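# Push the utility cart through the door into the taped bay

## Task

Move the utility cart past the door that swings shut by itself and leave it in the yellow-taped parking zone. All four of its wheels must sit fully inside the tape, with none touching the tape. Its three tubes must still stand upright in the top tray. The robot must not topple or finish leaning. The cart has to stay put with the robot no longer holding it.

## Robot and tools

ROBOT. A Hello Robot Stretch 4 with one arm. It has an omni-wheel base whose edge lies within 0.23 m of the base origin, a lift that rides up a mast, a telescoping arm that reaches forward, a wrist with yaw, pitch and roll, and a two-finger gripper. It stands about 1.6 m tall. Its cameras are head_camera, head_left_camera, head_right_camera and wrist_camera.

FRAMES. Base frame: origin on the floor below the base centre, x ahead, y to the left, z up. hand_pose is given in this frame and marks a point between the open fingertips. With all wrist joints at 0 its axes line up with the base axes. The printed position may be slightly wrong. The odometry frame is the base frame as it was when the scene began. base_odometry comes only from wheel rotation, so wheel slip shows up as motion. Its heading is positive to the left and runs from -3.142 to 3.142.

execute_actions. Arguments: "actions", a list holding one action or none, and "cameras", a list of camera names or "all". Omitted or null means every camera, and [] means no images. An empty action list just reports the state and images. An action contains "base", "joints" or both, and may add "pace" and "contact_limits". Alternatively it contains "end_of_arm" and nothing else. Its motions begin at the same moment and may finish at different times.

"base" takes exactly one relative command. Each is an offset from where the base last reported itself, not a place to go to.
- translate_m: metres straight along x, positive ahead, -2 to 2.
- strafe_m: metres sideways without turning, positive left, -2 to 2.
- rotate_rad: radians turned on the spot, positive counter-clockwise seen from above, -3.2 to 3.2.

"joints" is one object keyed by joint name. Every value is an absolute target, not an offset. The done-tolerance for each is in brackets.
- lift_m: 0 to 1.2 m (0.004).
- arm_m: 0 to 0.55 m of extension (0.004).
- wrist_yaw_rad: -1.134 to 4.276 (0.02). 0 faces ahead, positive turns left, 3.14 is folded back. Past 3.4 the arm may block it.
- wrist_pitch_rad: -1.117 to 4.259 (0.05). 0 is level and 1.57 points down.
- wrist_roll_rad: -1.117 to 4.259 (0.02). At 0 the fingers are level with each other. Positive rolls clockwise as seen from behind the gripper.
- gripper_m: -0.038 to 0.141 m, the fingertip gap. Below 0 the tips squeeze together.
A joint target outside its range is clipped to the nearest end, run anyway, and flagged. An unknown key or any other bad value rejects the whole call, and nothing moves.

Other action fields:
- pace: "slow", "default", "fast" or "max". Base top speed is 0.1, 0.3, 0.4 or 0.6 m/s and 1, 2, 3 or 4 rad/s respectively. With the lift above 0.2 these drop further, reaching 0.3 m/s and 1 rad/s at lift 1.2.
- contact_limits: accepts only arm_m, from 0 (gentlest) to 0.75 (firmest), default 0.5. It sets how hard the arm may push before it halts.
- end_of_arm: "enable_torque" re-powers any wrist or gripper motor that shut itself off.

Anything you leave out of an action may still be driving toward an earlier target, and the statuses will not reveal this. If a result reports a stop, any later execute_actions, wait or finished_scene calls in the same reply are skipped.

wait: seconds from 0 to 10. It commands nothing new and returns the same state and images as an empty action.

zoom_image: camera plus region [x0, y0, x1, y1] in pixels, with (0, 0) at the top left. The region is at most 504 by 504. It works only on full images from the latest result.

finished_scene: pass the number of the current scene. The robot first holds its last command, then the scene closes for good and the result says whether the goal was met. Replying with no tool call at all ends the run.

RESULT LINES.
- base_status / joint_status: how each motion ended.
  - "done": target reached. For the base this only means the wheels turned the full amount.
  - "off_target": resting short of the target and perhaps still pushing.
  - "contact_stop_at_<key>": halted by contact. The part then goes slack: the lift may sag and the base may drift or turn.
  - "limit_stop_at_<name>": a built-in limit halted the motion.
  - "limit_stop_at_tilt": the lean exceeds 6 degrees. Lift, arm and wheels go slack and ignore commands until the lean eases.
  - "limit_stop_at_own_body": a self-collision was blocked. Moving away from the body still works.
  - "torque_fault": a wrist or gripper motor strained to its maximum and went limp. Send enable_torque.
  After any stop the old target is dropped. A slack part holds again once you command it.
- on_its_own: things this call did not command. "held at" gives the held target, not the actual position.
- lidar_m: 12 rough distances from the base origin, one per 30-degree sector. The 1st points ahead and the rest go counter-clockwise (4th left, 7th behind, 10th right). "-" means nothing seen or closer than 0.25 m. It covers heights of roughly 0.15 m up to robot height. It may miss glass, clear plastic, thin legs and much of the area behind.
- wrist_depth_mm: 7 by 7 median depths from the top left, 100 to 2000 mm. It includes the robot's own body.
- turned_by_wheels vs turned_by_imu: a gap above about 0.1 rad means a collision or slip. The heading error is then about their difference.
- base_tilt: degrees, positive leaning forward or right. It carries a fixed offset of up to about 1.5 degrees.
- motor_effort: percent of maximum, positive toward higher joint values. The bracketed number is the peak during the last action. Readings are noisy and have fixed offsets. For wheel_0, wheel_1 and wheel_2, positive effort turns the base right.

GRIPPING. Close to a gap below the object's width to hold it. Squeezing harder pulls the object toward the wrist, and opening pushes it out. The gripper reading and "done" do not prove a grip; look for a clear gripper_m effort change. If the fingertips jam on a surface below, raise the lift.

START AND SAFETY. To unfold the wrist, send lift_m 0.4 and wrist_yaw_rad 0 together. Tilting the gripper up while it is rolled can trigger self-collision stops. The robot can tip when it drives or turns with over 1 kg held and arm_m above 0.2, especially at higher pace. It can also tip from a steady push or pull with the gripper held high or at a high contact limit. If the start tilt changes, a wheel may be on something low. Avoid dropping or tipping the tubes, letting the cart roll off after release, slamming into the door, hard hits and torque faults. Loose objects may get nudged now and then.

Each tool is called after "Request:" by a JSON object that holds its "api" and its "payload", one argument or row to a line.

## Session

Request:
{"api": "execute_actions", "payload": {
  "actions": []
}}

Scene clock: 0.00 s.
base_odometry: x=+0.000 y=+0.000 heading=+0.000 (m, m, rad; odometry frame)
turned_by_wheels: +0.000 (rad since the last result)
turned_by_imu: +0.000 (rad since the last result)
base_tilt: forward=-0.8 right=+0.4 (deg)
lidar_m: 0.63 0.64 0.72 1.28 1.44 2.18 1.86 1.42 0.80 0.68 0.68 0.72
base_status: not commanded
joint_positions: lift_m=+0.189 arm_m=+0.002 wrist_yaw_rad=+3.204 wrist_pitch_rad=-0.015 wrist_roll_rad=+0.016 gripper_m=+0.057
joint_status: not commanded
motor_effort: lift_m=+18 arm_m=-1 wrist_yaw_rad=-1 wrist_pitch_rad=-6 wrist_roll_rad=+1 gripper_m=-4 wheel_0=+0 wheel_1=+0 wheel_2=+0 (%)
hand_pose: x=-0.1209 y=+0.0693 z=+0.3713 quat_wxyz=(-0.031, +0.007, +0.008, +0.999) (m; base frame)
wrist_depth_mm: - - 134 - - - - / - - 134 - - - - / - 107 135 - - - - / 143 138 166 - - - - / 203 1983 1983 - - - - / 201 1229 197 1281 216 1229 1205 / 200 798 917 - 917 831 866
pictures: head_camera, head_left_camera, head_right_camera, wrist_camera
Images, in order (width x height): head_camera 420x560, head_left_camera 420x672, head_right_camera 420x672, wrist_camera 616x392.

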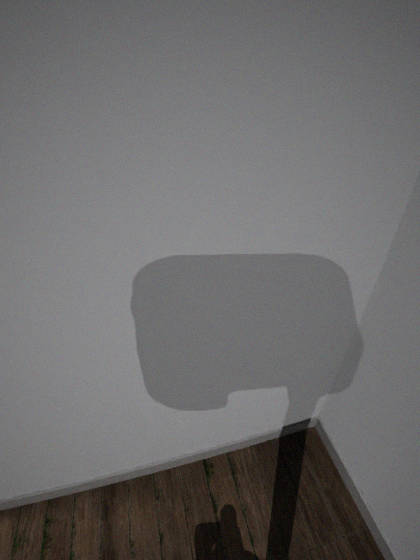

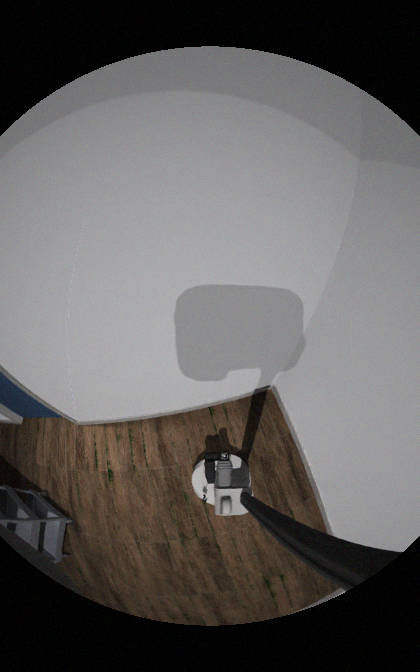

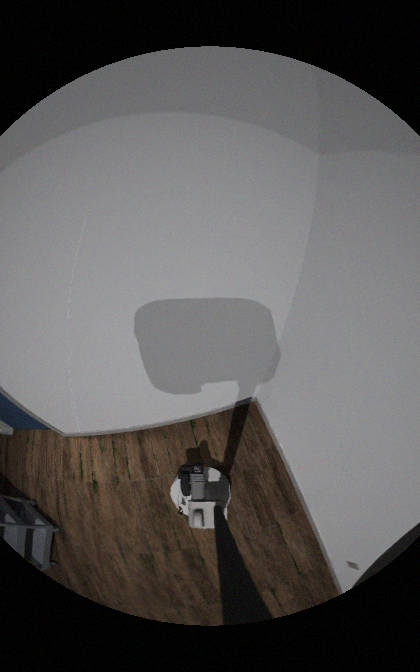

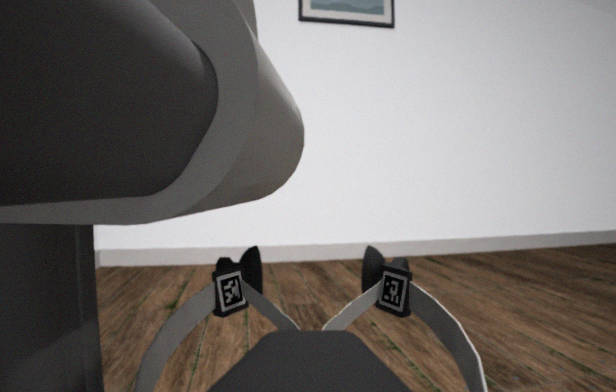

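Request:
{"api": "execute_actions", "payload": {
  "actions": [
    {"base":{"rotate_rad":1.9},"joints":{"lift_m":0.6,"wrist_yaw_rad":0}}
  ]
}}

Scene clock: 4.23 s.
base_odometry: x=+0.000 y=+0.000 heading=+1.900 (m, m, rad; odometry frame)
turned_by_wheels: +1.900 (rad since the last result)
turned_by_imu: +1.889 (rad since the last result)
base_tilt: forward=-0.9 right=+0.2 (deg)
lidar_m: 1.40 1.59 1.91 1.86 0.95 0.70 0.68 0.72 0.65 0.62 0.65 0.98
base_status: done
joint_positions: lift_m=+0.600 arm_m=+0.002 wrist_yaw_rad=+0.001 wrist_pitch_rad=-0.015 wrist_roll_rad=+0.016 gripper_m=+0.057
joint_status: all done
motor_effort: lift_m=+21(21) arm_m=-1(1) wrist_yaw_rad=-4(9) wrist_pitch_rad=-6(6) wrist_roll_rad=-1(1) gripper_m=-5(3) wheel_0=-2(6) wheel_1=-1(7) wheel_2=-1(6) (%)
hand_pose: x=+0.4610 y=-0.0872 z=+0.7822 quat_wxyz=(+1.000, +0.008, -0.007, +0.000) (m; base frame)
wrist_depth_mm: - - - - - 1708 1138 / - - - - - 1708 1042 / - - - - - 1756 931 / - - 1308 - - 1756 946 / - - 1661 - - 1756 931 / - - 196 - 215 1618 960 / 1708 1537 1499 - 1808 1464 976
pictures: head_camera, head_left_camera, head_right_camera, wrist_camera
Images, in order (width x height): head_camera 420x560, head_left_camera 420x672, head_right_camera 420x672, wrist_camera 616x392.

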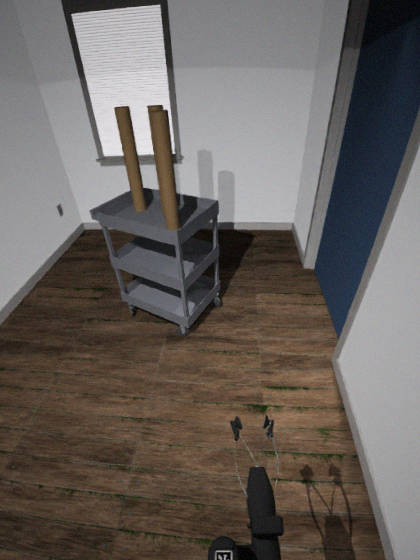

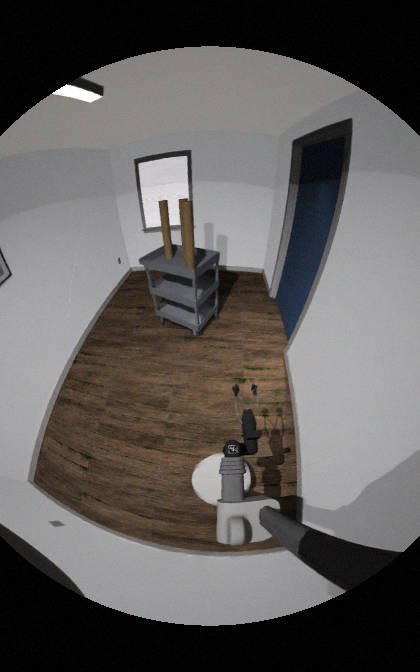

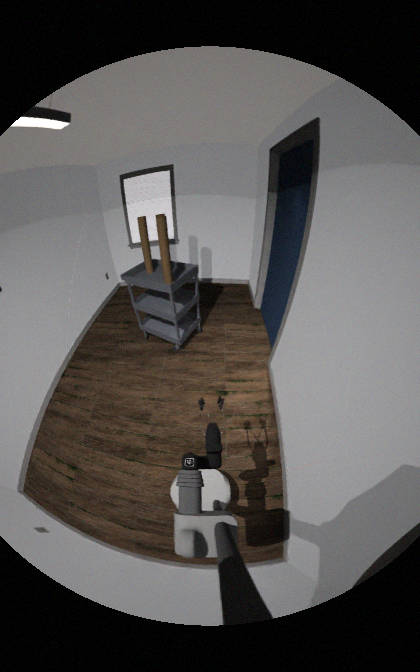

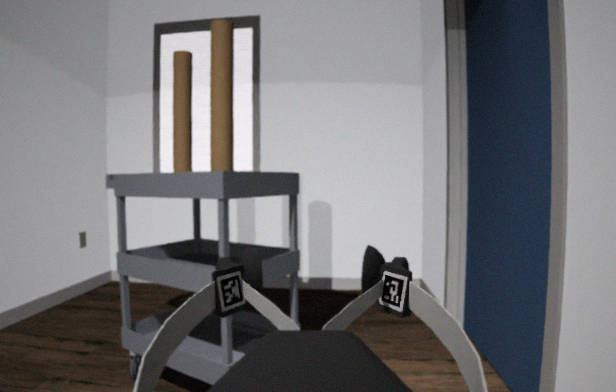

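Request:
{"api": "execute_actions", "payload": {
  "actions": [
    {"base":{"translate_m":0.8}}
  ],
  "cameras": []
}}

Request:
{"api": "execute_actions", "payload": {
  "actions": [
    {"base":{"rotate_rad":-0.6}}
  ]
}}

Scene clock: 11.37 s.
base_odometry: x=-0.258 y=+0.757 heading=+1.900 (m, m, rad; odometry frame)
turned_by_wheels: +0.000 (rad since the last result)
turned_by_imu: -0.004 (rad since the last result)
base_tilt: forward=-0.9 right=+0.4 (deg)
lidar_m: 0.66 0.64 1.85 1.81 1.96 1.54 1.50 0.93 0.70 0.67 0.73 1.19
base_status: done
joint_positions: lift_m=+0.600 arm_m=+0.002 wrist_yaw_rad=+0.000 wrist_pitch_rad=-0.015 wrist_roll_rad=+0.016 gripper_m=+0.057
joint_status: not commanded
motor_effort: lift_m=+20(21) arm_m=-1(0) wrist_yaw_rad=-3(3) wrist_pitch_rad=-7(7) wrist_roll_rad=+0(2) gripper_m=-5(3) wheel_0=+2(5) wheel_1=+1(5) wheel_2=+2(6) (%)
hand_pose: x=+0.4610 y=-0.0873 z=+0.7824 quat_wxyz=(+1.000, +0.008, -0.007, +0.000) (m; base frame)
wrist_depth_mm: 809 759 - - - 1618 1182 / 809 759 - - - 1661 1182 / 512 759 - - - 1661 1182 / 399 488 634 - - 1661 1182 / 407 - - - - 1661 1182 / 866 1008 197 - 216 1499 1182 / 418 707 683 - 1756 1366 1205
pictures: none
No camera images: the call's "cameras" was empty. Leave "cameras" out to get every camera's image.

Scene clock: 12.73 s.
base_odometry: x=-0.259 y=+0.757 heading=+1.300 (m, m, rad; odometry frame)
turned_by_wheels: -0.600 (rad since the last result)
turned_by_imu: -0.597 (rad since the last result)
base_tilt: forward=-0.9 right=+0.4 (deg)
lidar_m: 1.09 0.76 0.62 1.21 1.79 1.88 1.55 1.48 1.01 0.70 0.67 0.71
base_status: done
joint_positions: lift_m=+0.600 arm_m=+0.002 wrist_yaw_rad=+0.000 wrist_pitch_rad=-0.015 wrist_roll_rad=+0.016 gripper_m=+0.057
joint_status: not commanded
motor_effort: lift_m=+20(20) arm_m=-1(1) wrist_yaw_rad=-2(3) wrist_pitch_rad=-6(6) wrist_roll_rad=-1(3) gripper_m=-1(1) wheel_0=+1(5) wheel_1=+0(6) wheel_2=+0(4) (%)
hand_pose: x=+0.4609 y=-0.0874 z=+0.7824 quat_wxyz=(+1.000, +0.008, -0.007, +0.000) (m; base frame)
wrist_depth_mm: 1756 1921 1863 1205 842 634 459 / 1756 1983 1863 1205 854 647 459 / 1808 1983 1863 1229 866 647 462 / 1756 1983 1863 1229 854 654 466 / 1808 1921 1921 1255 798 654 469 / 1808 1921 197 1182 215 634 469 / 1756 1661 1708 - 820 512 473
pictures: head_camera, head_left_camera, head_right_camera, wrist_camera
Images, in order (width x height): head_camera 420x560, head_left_camera 420x672, head_right_camera 420x672, wrist_camera 616x392.

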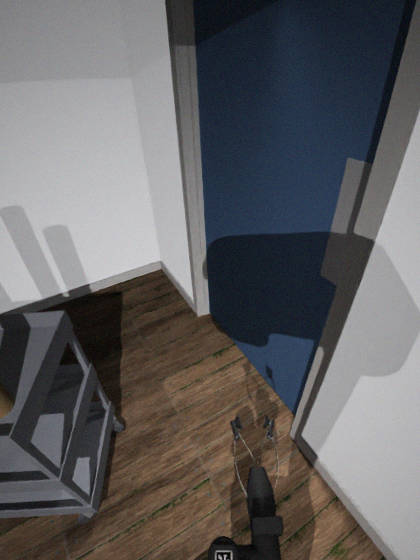

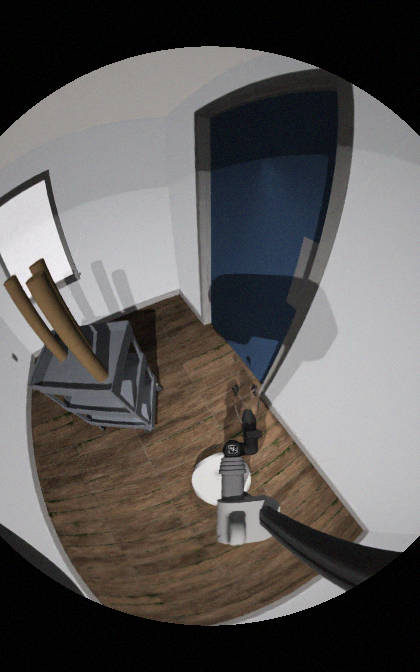

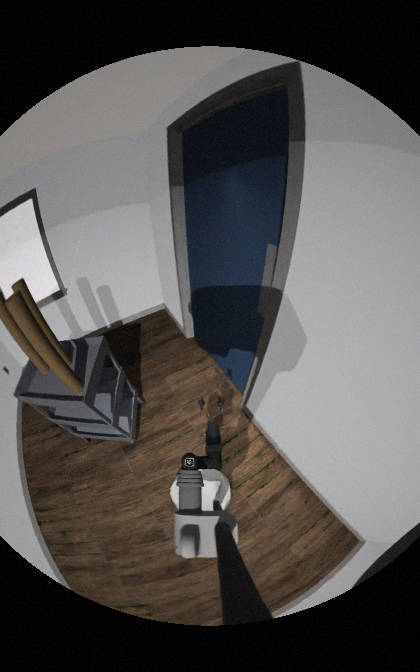

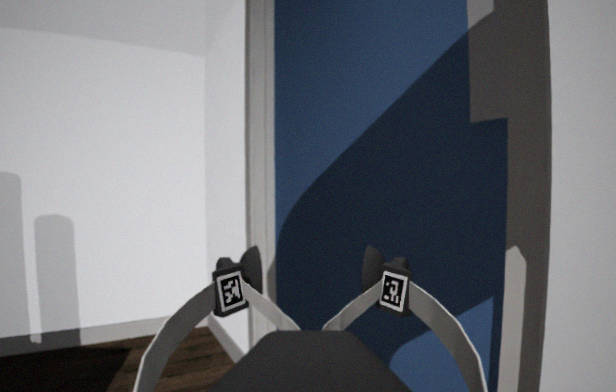

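Request:
{"api": "execute_actions", "payload": {
  "actions": [
    {"base":{"translate_m":0.48},"joints":{"lift_m":1.1,"wrist_pitch_rad":1.57,"wrist_roll_rad":1.57,"gripper_m":0.09}}
  ],
  "cameras": []
}}

Request:
{"api": "execute_actions", "payload": {
  "actions": [
    {"base":{"rotate_rad":1.57}}
  ]
}}

Scene clock: 20.33 s.
base_odometry: x=-0.130 y=+1.220 heading=+1.300 (m, m, rad; odometry frame)
turned_by_wheels: +0.000 (rad since the last result)
turned_by_imu: -0.003 (rad since the last result)
base_tilt: forward=-0.9 right=+0.4 (deg)
lidar_m: 0.72 1.63 0.56 0.52 2.07 2.12 1.97 1.83 0.64 0.45 0.42 0.54
base_status: done
joint_positions: lift_m=+1.100 arm_m=+0.002 wrist_yaw_rad=+0.000 wrist_pitch_rad=+1.570 wrist_roll_rad=+1.569 gripper_m=+0.090
joint_status: all done
motor_effort: lift_m=+21(21) arm_m=-1(1) wrist_yaw_rad=-2(2) wrist_pitch_rad=+1(2) wrist_roll_rad=+0(3) gripper_m=-4(2) wheel_0=-1(6) wheel_1=-1(6) wheel_2=+1(4) (%)
hand_pose: x=+0.1728 y=-0.0874 z=+0.9896 quat_wxyz=(+0.501, +0.500, +0.500, -0.499) (m; base frame)
wrist_depth_mm: 449 539 615 699 1042 1229 1205 / 549 691 917 1078 1229 1229 1229 / 723 991 1229 1255 1229 1255 1255 / 1042 1229 1255 1042 1025 1255 1255 / 1229 1255 1255 1025 1025 1255 1255 / 1255 1255 1255 1255 1025 1255 1281 / 1255 1255 1255 - 1255 1281 1281
pictures: none
No camera images: the call's "cameras" was empty. Leave "cameras" out to get every camera's image.

Scene clock: 22.83 s.
base_odometry: x=-0.130 y=+1.220 heading=+2.870 (m, m, rad; odometry frame)
turned_by_wheels: +1.570 (rad since the last result)
turned_by_imu: +1.561 (rad since the last result)
base_tilt: forward=-0.9 right=+0.3 (deg)
lidar_m: 0.50 2.04 2.10 2.01 1.87 0.65 0.48 0.43 0.53 0.73 1.66 0.56
base_status: done
joint_positions: lift_m=+1.100 arm_m=+0.002 wrist_yaw_rad=+0.000 wrist_pitch_rad=+1.570 wrist_roll_rad=+1.569 gripper_m=+0.090
joint_status: not commanded
motor_effort: lift_m=+19(21) arm_m=-1(1) wrist_yaw_rad=-3(3) wrist_pitch_rad=+1(1) wrist_roll_rad=+2(1) gripper_m=+1(1) wheel_0=-2(5) wheel_1=-2(4) wheel_2=+0(5) (%)
hand_pose: x=+0.1728 y=-0.0874 z=+0.9897 quat_wxyz=(+0.501, +0.500, +0.500, -0.499) (m; base frame)
wrist_depth_mm: 1229 1229 1229 1229 1229 976 741 / 741 1229 1205 1229 1229 1098 820 / 750 1060 1229 1229 1229 1160 798 / 759 1025 1255 1042 1025 1098 854 / 750 768 1255 1025 1025 1255 668 / 759 831 1255 1255 1025 1281 1182 / 1255 1281 1281 - 1255 1281 1255
pictures: head_camera, head_left_camera, head_right_camera, wrist_camera
Images, in order (width x height): head_camera 420x560, head_left_camera 420x672, head_right_camera 420x672, wrist_camera 616x392.

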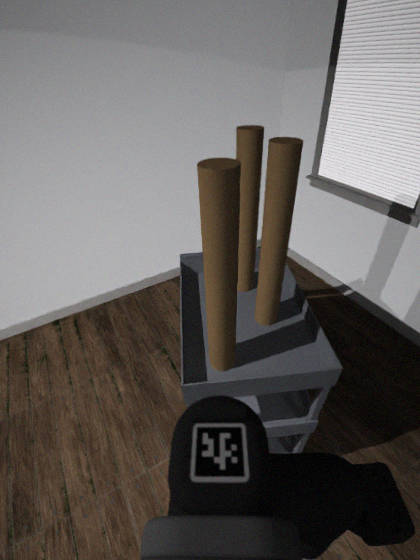

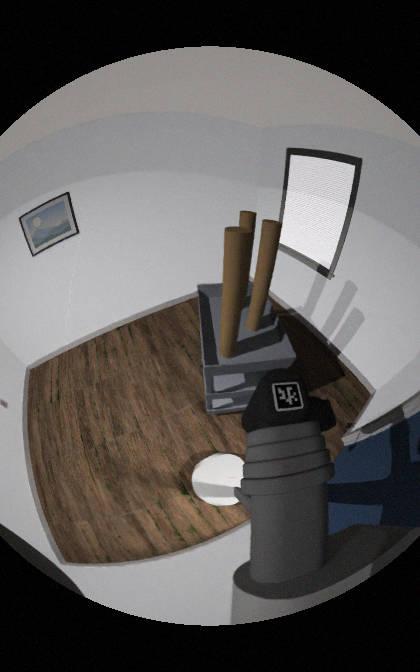

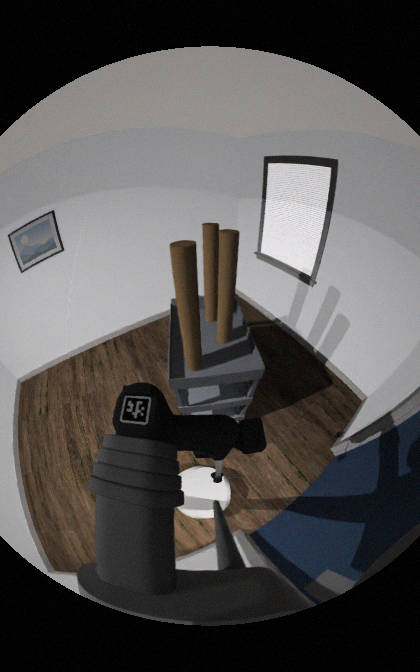

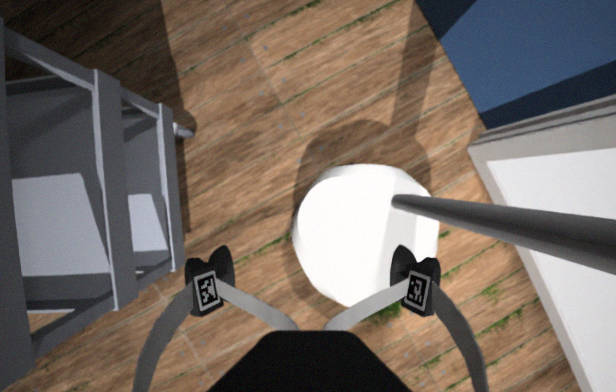

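Request:
{"api": "execute_actions", "payload": {
  "actions": [
    {"base":{"translate_m":-0.07},"joints":{"wrist_pitch_rad":0,"gripper_m":0.14}}
  ],
  "cameras": []
}}

Request:
{"api": "execute_actions", "payload": {
  "actions": [
    {"base":{"strafe_m":-0.05},"joints":{"lift_m":0.29}}
  ]
}}

Scene clock: 27.93 s.
base_odometry: x=-0.063 y=+1.201 heading=+2.870 (m, m, rad; odometry frame)
turned_by_wheels: +0.000 (rad since the last result)
turned_by_imu: -0.001 (rad since the last result)
base_tilt: forward=-0.9 right=+0.4 (deg)
lidar_m: 0.59 2.11 2.15 1.98 1.64 0.58 0.41 0.36 0.46 0.66 1.43 0.62
base_status: done
joint_positions: lift_m=+1.100 arm_m=+0.002 wrist_yaw_rad=+0.000 wrist_pitch_rad=+0.003 wrist_roll_rad=+1.570 gripper_m=+0.140
joint_status: all done
motor_effort: lift_m=+19(18) arm_m=-1(1) wrist_yaw_rad=-2(1) wrist_pitch_rad=-8(13) wrist_roll_rad=+2(2) gripper_m=+3(0) wheel_0=+0(5) wheel_1=+1(5) wheel_2=-2(9) (%)
hand_pose: x=+0.4610 y=-0.0874 z=+1.2774 quat_wxyz=(+0.708, +0.707, +0.001, -0.001) (m; base frame)
wrist_depth_mm: 1661 1921 1983 1983 1921 1983 1808 / 1661 - - - - - 676 / 1708 - - 661 676 866 654 / 1708 - - 854 842 842 668 / 1708 - 492 492 496 496 496 / 1708 1983 477 462 473 462 621 / 1661 1808 1863 - 1921 1863 1808
pictures: none
No camera images: the call's "cameras" was empty. Leave "cameras" out to get every camera's image.

Scene clock: 31.90 s.
base_odometry: x=-0.049 y=+1.249 heading=+2.870 (m, m, rad; odometry frame)
turned_by_wheels: +0.000 (rad since the last result)
turned_by_imu: -0.002 (rad since the last result)
base_tilt: forward=-0.9 right=+0.3 (deg)
lidar_m: 0.59 2.11 2.19 2.00 1.51 0.51 0.38 0.33 0.45 0.62 1.36 0.64
base_status: done
joint_positions: lift_m=+0.290 arm_m=+0.002 wrist_yaw_rad=+0.000 wrist_pitch_rad=+0.002 wrist_roll_rad=+1.570 gripper_m=+0.140
joint_status: all done
motor_effort: lift_m=+17(17) arm_m=-1(1) wrist_yaw_rad=-3(2) wrist_pitch_rad=-7(8) wrist_roll_rad=+2(1) gripper_m=-2(3) wheel_0=+0(7) wheel_1=+0(9) wheel_2=-1(2) (%)
hand_pose: x=+0.4610 y=-0.0874 z=+0.4677 quat_wxyz=(+0.708, +0.707, +0.001, -0.001) (m; base frame)
wrist_depth_mm: 1863 1808 1808 1808 1661 878 640 / 413 559 427 397 1537 517 399 / 439 654 976 394 1708 654 397 / 442 661 960 392 1921 647 394 / 442 609 389 389 1983 559 392 / 439 564 384 384 960 521 387 / 436 627 1863 - 1576 580 384
pictures: head_camera, head_left_camera, head_right_camera, wrist_camera
Images, in order (width x height): head_camera 420x560, head_left_camera 420x672, head_right_camera 420x672, wrist_camera 616x392.

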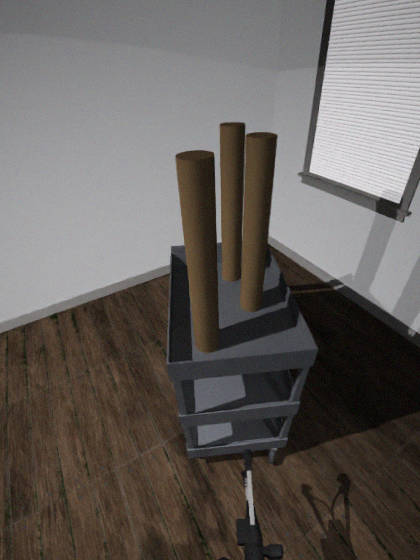

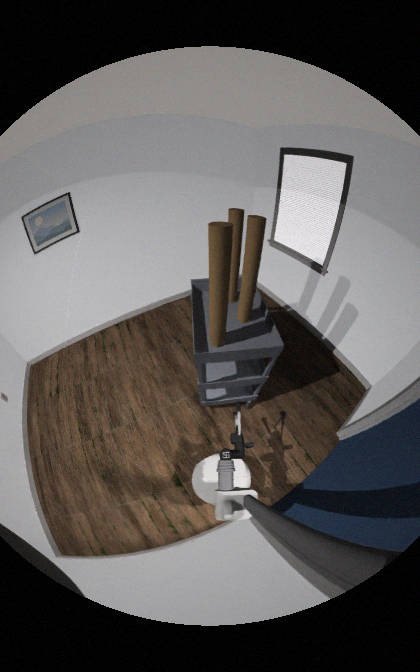

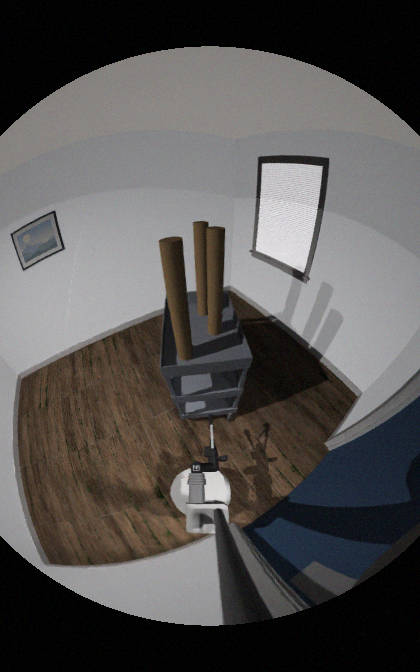

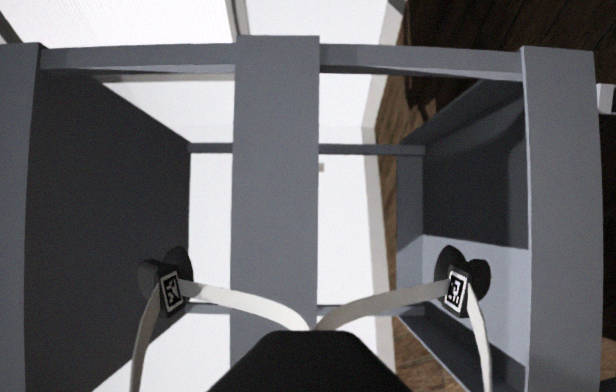

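Request:
{"api": "execute_actions", "payload": {
  "actions": [
    {"base":{"rotate_rad":0.54},"joints":{"lift_m":0.332}}
  ],
  "cameras": []
}}

Request:
{"api": "execute_actions", "payload": {
  "actions": [
    {"base":{"strafe_m":-0.28}}
  ],
  "cameras": []
}}

Request:
{"api": "execute_actions", "payload": {
  "actions": [
    {"base":{"translate_m":0.06},"pace":"slow"}
  ]
}}

Scene clock: 38.30 s.
base_odometry: x=-0.049 y=+1.249 heading=-2.874 (m, m, rad; odometry frame)
turned_by_wheels: +0.540 (rad since the last result)
turned_by_imu: +0.536 (rad since the last result)
base_tilt: forward=-0.8 right=+0.4 (deg)
lidar_m: 2.12 2.19 1.98 1.42 0.52 0.37 0.34 0.45 0.63 1.42 0.63 0.58
base_status: done
joint_positions: lift_m=+0.332 arm_m=+0.002 wrist_yaw_rad=+0.000 wrist_pitch_rad=+0.002 wrist_roll_rad=+1.570 gripper_m=+0.140
joint_status: all done
motor_effort: lift_m=+21(21) arm_m=-1(1) wrist_yaw_rad=-1(2) wrist_pitch_rad=-7(7) wrist_roll_rad=+0(1) gripper_m=+1(2) wheel_0=+0(6) wheel_1=-1(6) wheel_2=-1(5) (%)
hand_pose: x=+0.4610 y=-0.0874 z=+0.5093 quat_wxyz=(+0.708, +0.707, +0.001, -0.001) (m; base frame)
wrist_depth_mm: 373 544 1983 306 878 723 517 / 375 559 1983 325 1863 732 512 / 355 355 357 349 357 357 368 / 1983 1983 1983 1983 1983 1042 732 / - 1983 - 1983 1983 904 732 / - 1983 - 1983 1863 854 723 / - - - - 1708 946 732
pictures: none
No camera images: the call's "cameras" was empty. Leave "cameras" out to get every camera's image.

Scene clock: 40.57 s.
base_odometry: x=-0.123 y=+1.519 heading=-2.874 (m, m, rad; odometry frame)
turned_by_wheels: +0.000 (rad since the last result)
turned_by_imu: +0.000 (rad since the last result)
base_tilt: forward=-0.9 right=+0.4 (deg)
lidar_m: 0.49 2.20 2.27 1.43 0.51 0.41 0.42 0.44 0.62 1.43 1.62 0.47
base_status: done
joint_positions: lift_m=+0.332 arm_m=+0.002 wrist_yaw_rad=+0.000 wrist_pitch_rad=+0.002 wrist_roll_rad=+1.570 gripper_m=+0.140
joint_status: not commanded
motor_effort: lift_m=+21(21) arm_m=-1(1) wrist_yaw_rad=-2(3) wrist_pitch_rad=-7(7) wrist_roll_rad=+2(2) gripper_m=-2(1) wheel_0=-1(8) wheel_1=+1(7) wheel_2=+0(1) (%)
hand_pose: x=+0.4610 y=-0.0874 z=+0.5093 quat_wxyz=(+0.708, +0.707, +0.001, -0.001) (m; base frame)
wrist_depth_mm: 373 544 1921 198 198 732 521 / 377 559 1983 211 216 741 512 / 379 564 1983 227 234 741 517 / 384 569 1983 244 878 741 512 / 382 530 - 265 1661 603 512 / 382 488 1983 279 303 512 496 / 375 1983 - - 1708 946 442
pictures: none
No camera images: the call's "cameras" was empty. Leave "cameras" out to get every camera's image.

Scene clock: 42.40 s.
base_odometry: x=-0.181 y=+1.503 heading=-2.873 (m, m, rad; odometry frame)
turned_by_wheels: +0.000 (rad since the last result)
turned_by_imu: -0.001 (rad since the last result)
base_tilt: forward=-0.8 right=+0.3 (deg)
lidar_m: 0.43 2.15 2.28 1.67 0.60 0.46 0.49 0.52 0.70 1.53 1.62 0.41
base_status: done
joint_positions: lift_m=+0.332 arm_m=+0.002 wrist_yaw_rad=+0.000 wrist_pitch_rad=+0.002 wrist_roll_rad=+1.570 gripper_m=+0.140
joint_status: not commanded
motor_effort: lift_m=+21(21) arm_m=-1(1) wrist_yaw_rad=-2(2) wrist_pitch_rad=-7(7) wrist_roll_rad=+1(0) gripper_m=+1(1) wheel_0=+2(6) wheel_1=+2(4) wheel_2=-2(9) (%)
hand_pose: x=+0.4610 y=-0.0874 z=+0.5093 quat_wxyz=(+0.708, +0.707, +0.001, -0.001) (m; base frame)
wrist_depth_mm: 373 549 1808 148 148 691 521 / 375 559 1863 157 157 732 517 / 379 564 820 169 169 741 517 / 382 564 1921 182 185 699 517 / 382 525 1921 198 202 591 508 / 379 1921 1921 209 222 517 469 / 377 1983 1983 - 1618 946 427
pictures: head_camera, head_left_camera, head_right_camera, wrist_camera
Images, in order (width x height): head_camera 420x560, head_left_camera 420x672, head_right_camera 420x672, wrist_camera 616x392.

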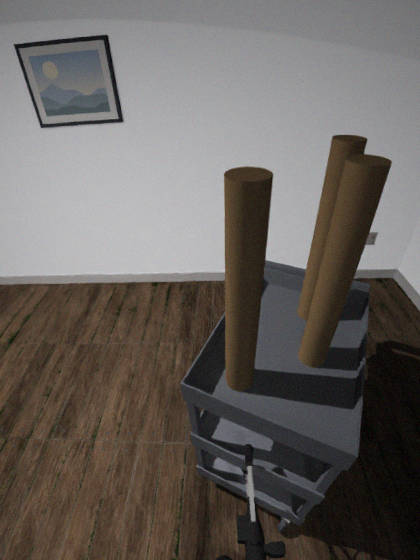

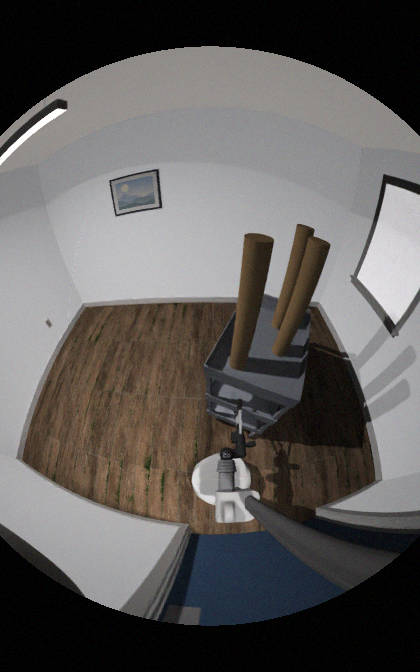

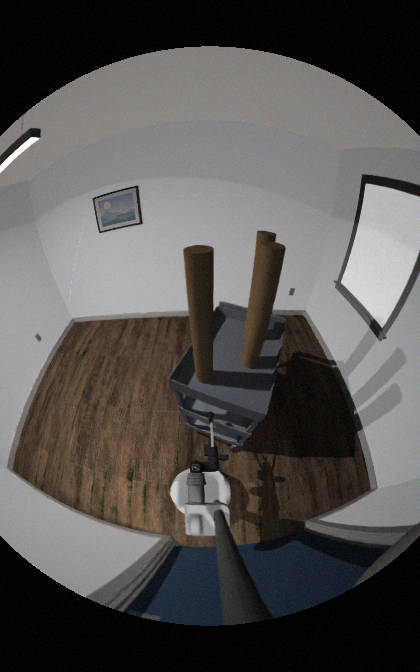

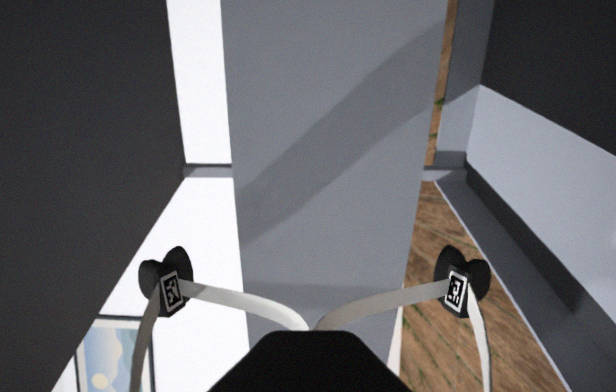

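Request:
{"api": "execute_actions", "payload": {
  "actions": [
    {"joints":{"arm_m":0.03,"lift_m":0.322}}
  ],
  "cameras": []
}}

Request:
{"api": "execute_actions", "payload": {
  "actions": [
    {"joints":{"gripper_m":0.03}}
  ],
  "cameras": []
}}

Request:
{"api": "execute_actions", "payload": {
  "actions": [
    {"base":{"strafe_m":-0.15},"pace":"slow"}
  ],
  "cameras": ["wrist_camera"]
}}

Request:
{"api": "execute_actions", "payload": {
  "actions": [
    {"base":{"translate_m":-0.5},"pace":"slow"}
  ]
}}

Scene clock: 46.93 s.
base_odometry: x=-0.181 y=+1.503 heading=-2.873 (m, m, rad; odometry frame)
turned_by_wheels: +0.000 (rad since the last result)
turned_by_imu: -0.001 (rad since the last result)
base_tilt: forward=-0.8 right=+0.3 (deg)
lidar_m: 0.43 2.15 2.28 1.67 0.61 0.47 0.49 0.50 0.70 1.54 1.62 0.41
base_status: not commanded
joint_positions: lift_m=+0.322 arm_m=+0.029 wrist_yaw_rad=+0.000 wrist_pitch_rad=+0.002 wrist_roll_rad=+1.570 gripper_m=+0.140
joint_status: all done
motor_effort: lift_m=+17(19) arm_m=+6(5) wrist_yaw_rad=-2(2) wrist_pitch_rad=-5(7) wrist_roll_rad=+3(0) gripper_m=+0(1) wheel_0=+3(2) wheel_1=+2(3) wheel_2=-1(2) (%)
hand_pose: x=+0.4883 y=-0.0874 z=+0.4999 quat_wxyz=(+0.708, +0.707, +0.001, -0.001) (m; base frame)
wrist_depth_mm: 384 569 125 125 125 668 504 / 389 580 134 134 134 707 500 / 394 585 144 144 144 715 500 / 394 591 158 155 158 668 504 / 394 544 171 168 175 574 500 / 394 1921 189 178 189 820 459 / 1921 1983 1921 - 1576 931 564
pictures: none
No camera images: the call's "cameras" was empty. Leave "cameras" out to get every camera's image.

Scene clock: 49.03 s.
base_odometry: x=-0.181 y=+1.503 heading=-2.873 (m, m, rad; odometry frame)
turned_by_wheels: +0.000 (rad since the last result)
turned_by_imu: -0.001 (rad since the last result)
base_tilt: forward=-0.9 right=+0.4 (deg)
lidar_m: 0.42 2.16 2.29 1.69 0.61 0.46 0.48 0.51 0.71 1.55 1.61 0.41
base_status: not commanded
joint_positions: lift_m=+0.322 arm_m=+0.030 wrist_yaw_rad=+0.000 wrist_pitch_rad=+0.006 wrist_roll_rad=+1.571 gripper_m=+0.030
joint_status: all done
motor_effort: lift_m=+17(18) arm_m=+3(6) wrist_yaw_rad=-3(11) wrist_pitch_rad=-16(16) wrist_roll_rad=-2(3) gripper_m=-21(23) wheel_0=+1(3) wheel_1=+1(2) wheel_2=+1(2) (%)
hand_pose: x=+0.4889 y=-0.0873 z=+0.4987 quat_wxyz=(+0.707, +0.707, +0.002, -0.002) (m; base frame)
wrist_depth_mm: 392 535 119 119 119 668 500 / 397 591 126 127 127 699 492 / 399 597 136 136 136 707 496 / 399 603 146 146 149 668 500 / 402 1863 161 158 162 627 496 / 397 1921 173 170 177 809 452 / 1921 1921 1921 - 1537 976 559
pictures: none
No camera images: the call's "cameras" was empty. Leave "cameras" out to get every camera's image.

Scene clock: 51.67 s.
base_odometry: x=-0.221 y=+1.648 heading=-2.873 (m, m, rad; odometry frame)
turned_by_wheels: +0.001 (rad since the last result)
turned_by_imu: +0.000 (rad since the last result)
base_tilt: forward=-0.8 right=+0.4 (deg)
lidar_m: 0.41 2.16 2.45 1.65 0.60 0.52 0.50 0.51 0.71 1.38 1.47 0.42
base_status: done
joint_positions: lift_m=+0.322 arm_m=+0.030 wrist_yaw_rad=+0.006 wrist_pitch_rad=+0.004 wrist_roll_rad=+1.573 gripper_m=+0.030
joint_status: not commanded
on_its_own: wrist_yaw_rad is at rest, and its effort (-18) is outside its rest range (-13 to +13)
motor_effort: lift_m=+18(18) arm_m=+3(3) wrist_yaw_rad=-18(27) wrist_pitch_rad=-11(16) wrist_roll_rad=-10(11) gripper_m=-20(19) wheel_0=+5(11) wheel_1=+1(3) wheel_2=+1(1) (%)
hand_pose: x=+0.4894 y=-0.0858 z=+0.4992 quat_wxyz=(+0.706, +0.708, +0.003, +0.001) (m; base frame)
wrist_depth_mm: 392 580 133 133 134 683 504 / 392 585 139 139 139 707 496 / 397 591 146 146 148 715 500 / 399 591 154 154 156 715 496 / 399 591 164 163 167 661 496 / 394 477 173 171 175 504 477 / 394 1921 1921 - 1537 991 433
pictures: wrist_camera
Images, in order (width x height): wrist_camera 616x392.

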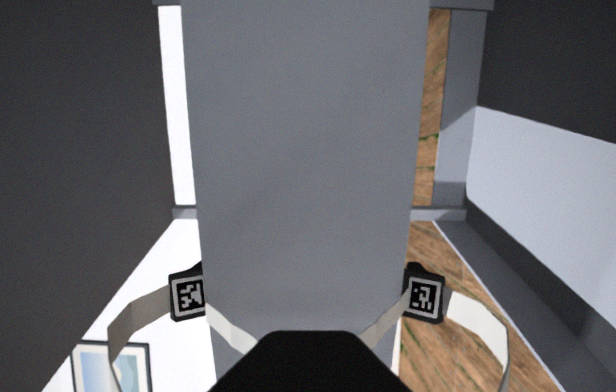

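Scene clock: 57.97 s.
base_odometry: x=+0.261 y=+1.780 heading=-2.874 (m, m, rad; odometry frame)
turned_by_wheels: -0.001 (rad since the last result)
turned_by_imu: -0.004 (rad since the last result)
base_tilt: forward=-0.8 right=+0.4 (deg)
lidar_m: 0.41 2.66 2.43 0.35 0.49 0.25 0.25 - 0.25 0.36 1.44 0.42
base_status: done
joint_positions: lift_m=+0.322 arm_m=+0.030 wrist_yaw_rad=-0.007 wrist_pitch_rad=+0.006 wrist_roll_rad=+1.569 gripper_m=+0.030
joint_status: not commanded
on_its_own: wrist_yaw_rad is at rest, and its effort (+18) is outside its rest range (-13 to +13)
motor_effort: lift_m=+20(20) arm_m=+0(3) wrist_yaw_rad=+18(17) wrist_pitch_rad=-16(17) wrist_roll_rad=+3(10) gripper_m=-22(24) wheel_0=-7(12) wheel_1=-3(11) wheel_2=+2(13) (%)
hand_pose: x=+0.4888 y=-0.0894 z=+0.4985 quat_wxyz=(+0.708, +0.706, +0.000, -0.004) (m; base frame)
wrist_depth_mm: 392 580 138 138 138 691 500 / 394 585 144 144 145 707 492 / 399 597 151 151 152 707 500 / 399 603 159 158 160 707 496 / 402 597 168 167 171 654 492 / 399 480 176 174 179 508 473 / 394 - - - 1499 976 421
pictures: head_camera, head_left_camera, head_right_camera, wrist_camera
Images, in order (width x height): head_camera 420x560, head_left_camera 420x672, head_right_camera 420x672, wrist_camera 616x392.

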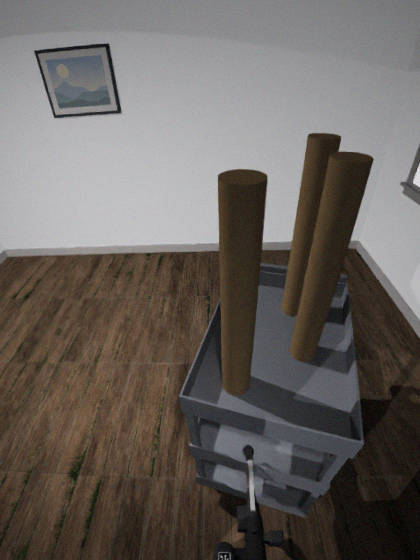

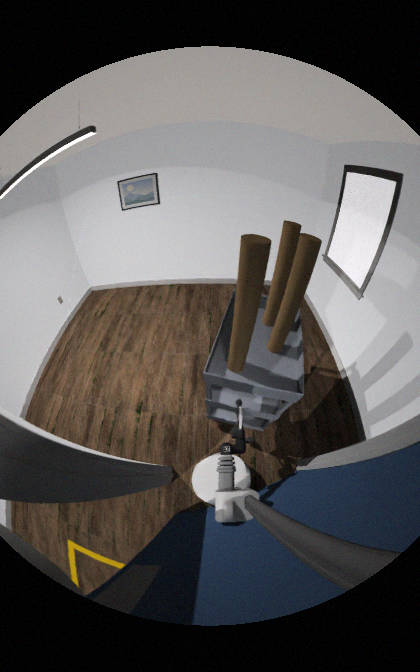

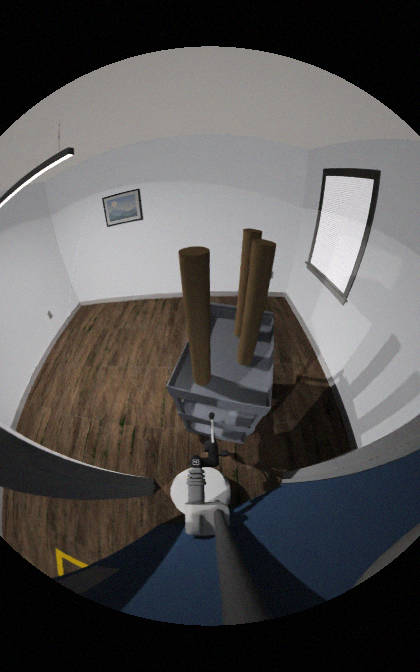

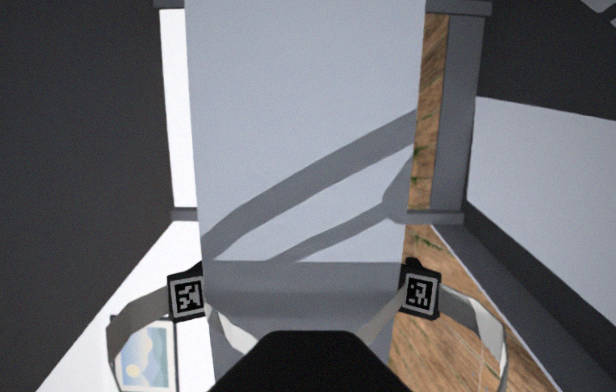

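Request:
{"api": "execute_actions", "payload": {
  "actions": [
    {"base":{"translate_m":-0.5},"joints":{"wrist_yaw_rad":0.1},"pace":"slow"}
  ],
  "cameras": ["head_left_camera","head_camera"]
}}

Scene clock: 66.83 s.
base_odometry: x=+0.743 y=+1.913 heading=-2.873 (m, m, rad; odometry frame)
turned_by_wheels: +0.000 (rad since the last result)
turned_by_imu: +0.000 (rad since the last result)
base_tilt: forward=-0.9 right=+0.3 (deg)
lidar_m: 0.41 0.49 0.64 1.80 2.37 1.73 0.27 0.25 - 0.25 0.31 0.43
base_status: done
joint_positions: lift_m=+0.322 arm_m=+0.030 wrist_yaw_rad=+0.106 wrist_pitch_rad=+0.003 wrist_roll_rad=+1.568 gripper_m=+0.030
joint_status: all done
on_its_own: wrist_yaw_rad is at rest, and its effort (-20) is outside its rest range (-13 to +13)
motor_effort: lift_m=+20(20) arm_m=+0(0) wrist_yaw_rad=-20(58) wrist_pitch_rad=-9(16) wrist_roll_rad=+5(13) gripper_m=-23(24) wheel_0=+1(16) wheel_1=-3(4) wheel_2=+6(12) (%)
hand_pose: x=+0.4971 y=-0.0563 z=+0.4992 quat_wxyz=(+0.707, +0.705, +0.039, +0.036) (m; base frame)
wrist_depth_mm: 387 564 128 128 128 668 508 / 392 574 135 135 135 707 500 / 394 585 144 144 144 715 500 / 397 585 155 154 156 699 504 / 397 - 167 165 167 621 500 / 394 - 181 175 181 488 455 / - - - - 1576 991 559
pictures: head_camera, head_left_camera
Images, in order (width x height): head_camera 420x560, head_left_camera 420x672.

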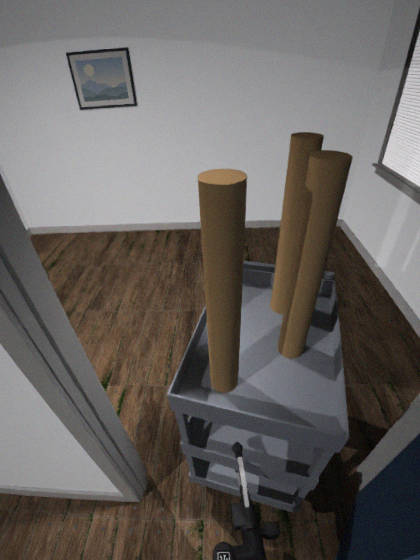

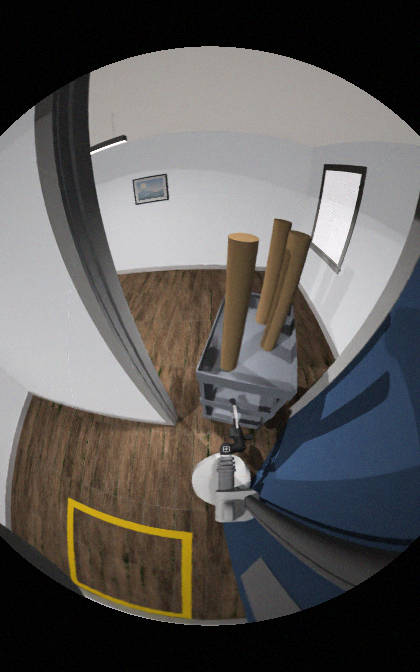

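Request:
{"api": "execute_actions", "payload": {
  "actions": [
    {"base":{"translate_m":-0.6},"pace":"slow"}
  ],
  "cameras": ["head_left_camera","head_camera"]
}}

Request:
{"api": "execute_actions", "payload": {
  "actions": [
    {"base":{"translate_m":-0.6},"pace":"slow"}
  ],
  "cameras": ["head_left_camera","head_camera"]
}}

Scene clock: 76.83 s.
base_odometry: x=+1.321 y=+2.072 heading=-2.873 (m, m, rad; odometry frame)
turned_by_wheels: +0.000 (rad since the last result)
turned_by_imu: +0.001 (rad since the last result)
base_tilt: forward=-0.9 right=+0.3 (deg)
lidar_m: 0.42 0.50 1.51 2.34 1.53 1.11 1.06 1.10 1.44 1.38 0.25 0.30
base_status: done
joint_positions: lift_m=+0.322 arm_m=+0.030 wrist_yaw_rad=+0.109 wrist_pitch_rad=+0.005 wrist_roll_rad=+1.571 gripper_m=+0.030
joint_status: not commanded
on_its_own: wrist_yaw_rad is at rest, and its effort (-29) is outside its rest range (-13 to +13)
motor_effort: lift_m=+20(20) arm_m=+0(0) wrist_yaw_rad=-29(47) wrist_pitch_rad=-14(15) wrist_roll_rad=-2(3) gripper_m=-23(26) wheel_0=+1(2) wheel_1=-1(6) wheel_2=+5(8) (%)
hand_pose: x=+0.4973 y=-0.0554 z=+0.4988 quat_wxyz=(+0.706, +0.706, +0.040, +0.037) (m; base frame)
wrist_depth_mm: 389 574 138 138 139 691 500 / 392 585 144 145 146 707 496 / 397 591 151 152 154 715 496 / 399 597 161 160 162 715 500 / 399 597 170 169 173 654 496 / 397 512 179 177 181 496 473 / 394 854 854 - 878 866 430
pictures: head_camera, head_left_camera
Images, in order (width x height): head_camera 420x560, head_left_camera 420x672.

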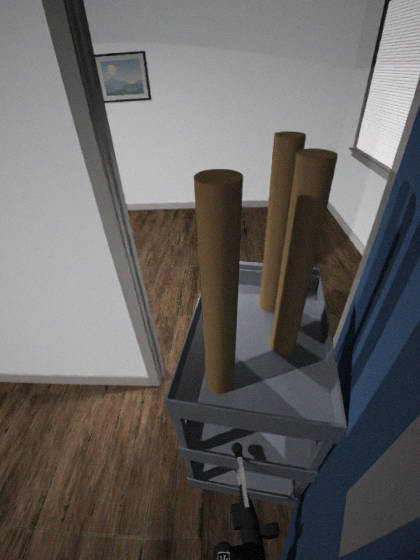

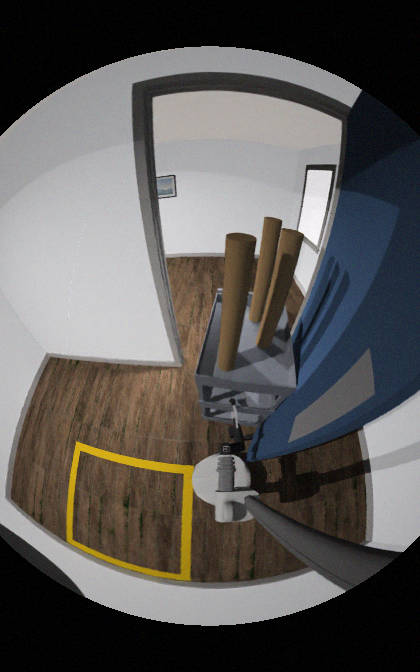

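Scene clock: 84.10 s.
base_odometry: x=+1.899 y=+2.232 heading=-2.873 (m, m, rad; odometry frame)
turned_by_wheels: +0.000 (rad since the last result)
turned_by_imu: +0.003 (rad since the last result)
base_tilt: forward=-0.8 right=+0.4 (deg)
lidar_m: 0.42 0.44 2.37 1.75 0.66 0.47 0.45 0.47 0.68 1.38 1.45 0.45
base_status: done
joint_positions: lift_m=+0.322 arm_m=+0.030 wrist_yaw_rad=+0.110 wrist_pitch_rad=+0.004 wrist_roll_rad=+1.573 gripper_m=+0.030
joint_status: not commanded
on_its_own: wrist_yaw_rad is at rest, and its effort (-31) is outside its rest range (-13 to +13)
motor_effort: lift_m=+20(20) arm_m=+0(0) wrist_yaw_rad=-31(36) wrist_pitch_rad=-13(14) wrist_roll_rad=-12(11) gripper_m=-19(24) wheel_0=+1(3) wheel_1=-1(5) wheel_2=+5(13) (%)
hand_pose: x=+0.4973 y=-0.0553 z=+0.4989 quat_wxyz=(+0.705, +0.707, +0.040, +0.037) (m; base frame)
wrist_depth_mm: 392 627 160 161 162 661 477 / 394 585 164 164 166 707 496 / 397 591 168 168 170 715 496 / 399 597 172 172 174 707 500 / 399 597 177 176 178 707 496 / 394 477 181 180 182 569 492 / 392 1537 1537 - 1537 991 449
pictures: head_camera, head_left_camera
Images, in order (width x height): head_camera 420x560, head_left_camera 420x672.

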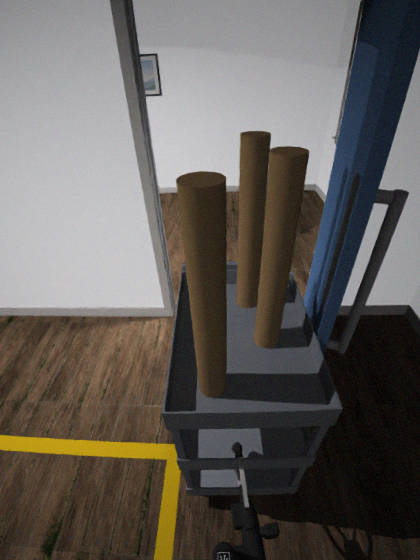

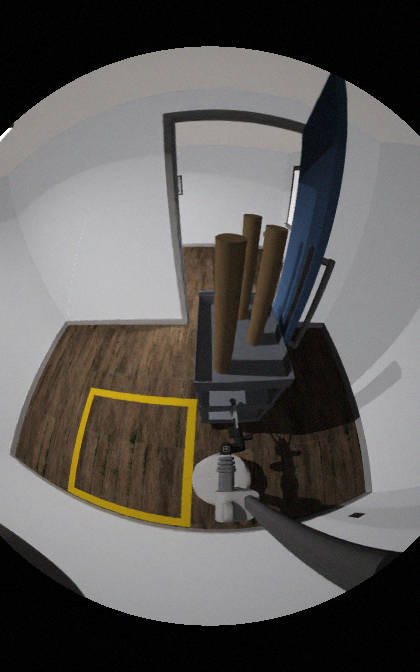

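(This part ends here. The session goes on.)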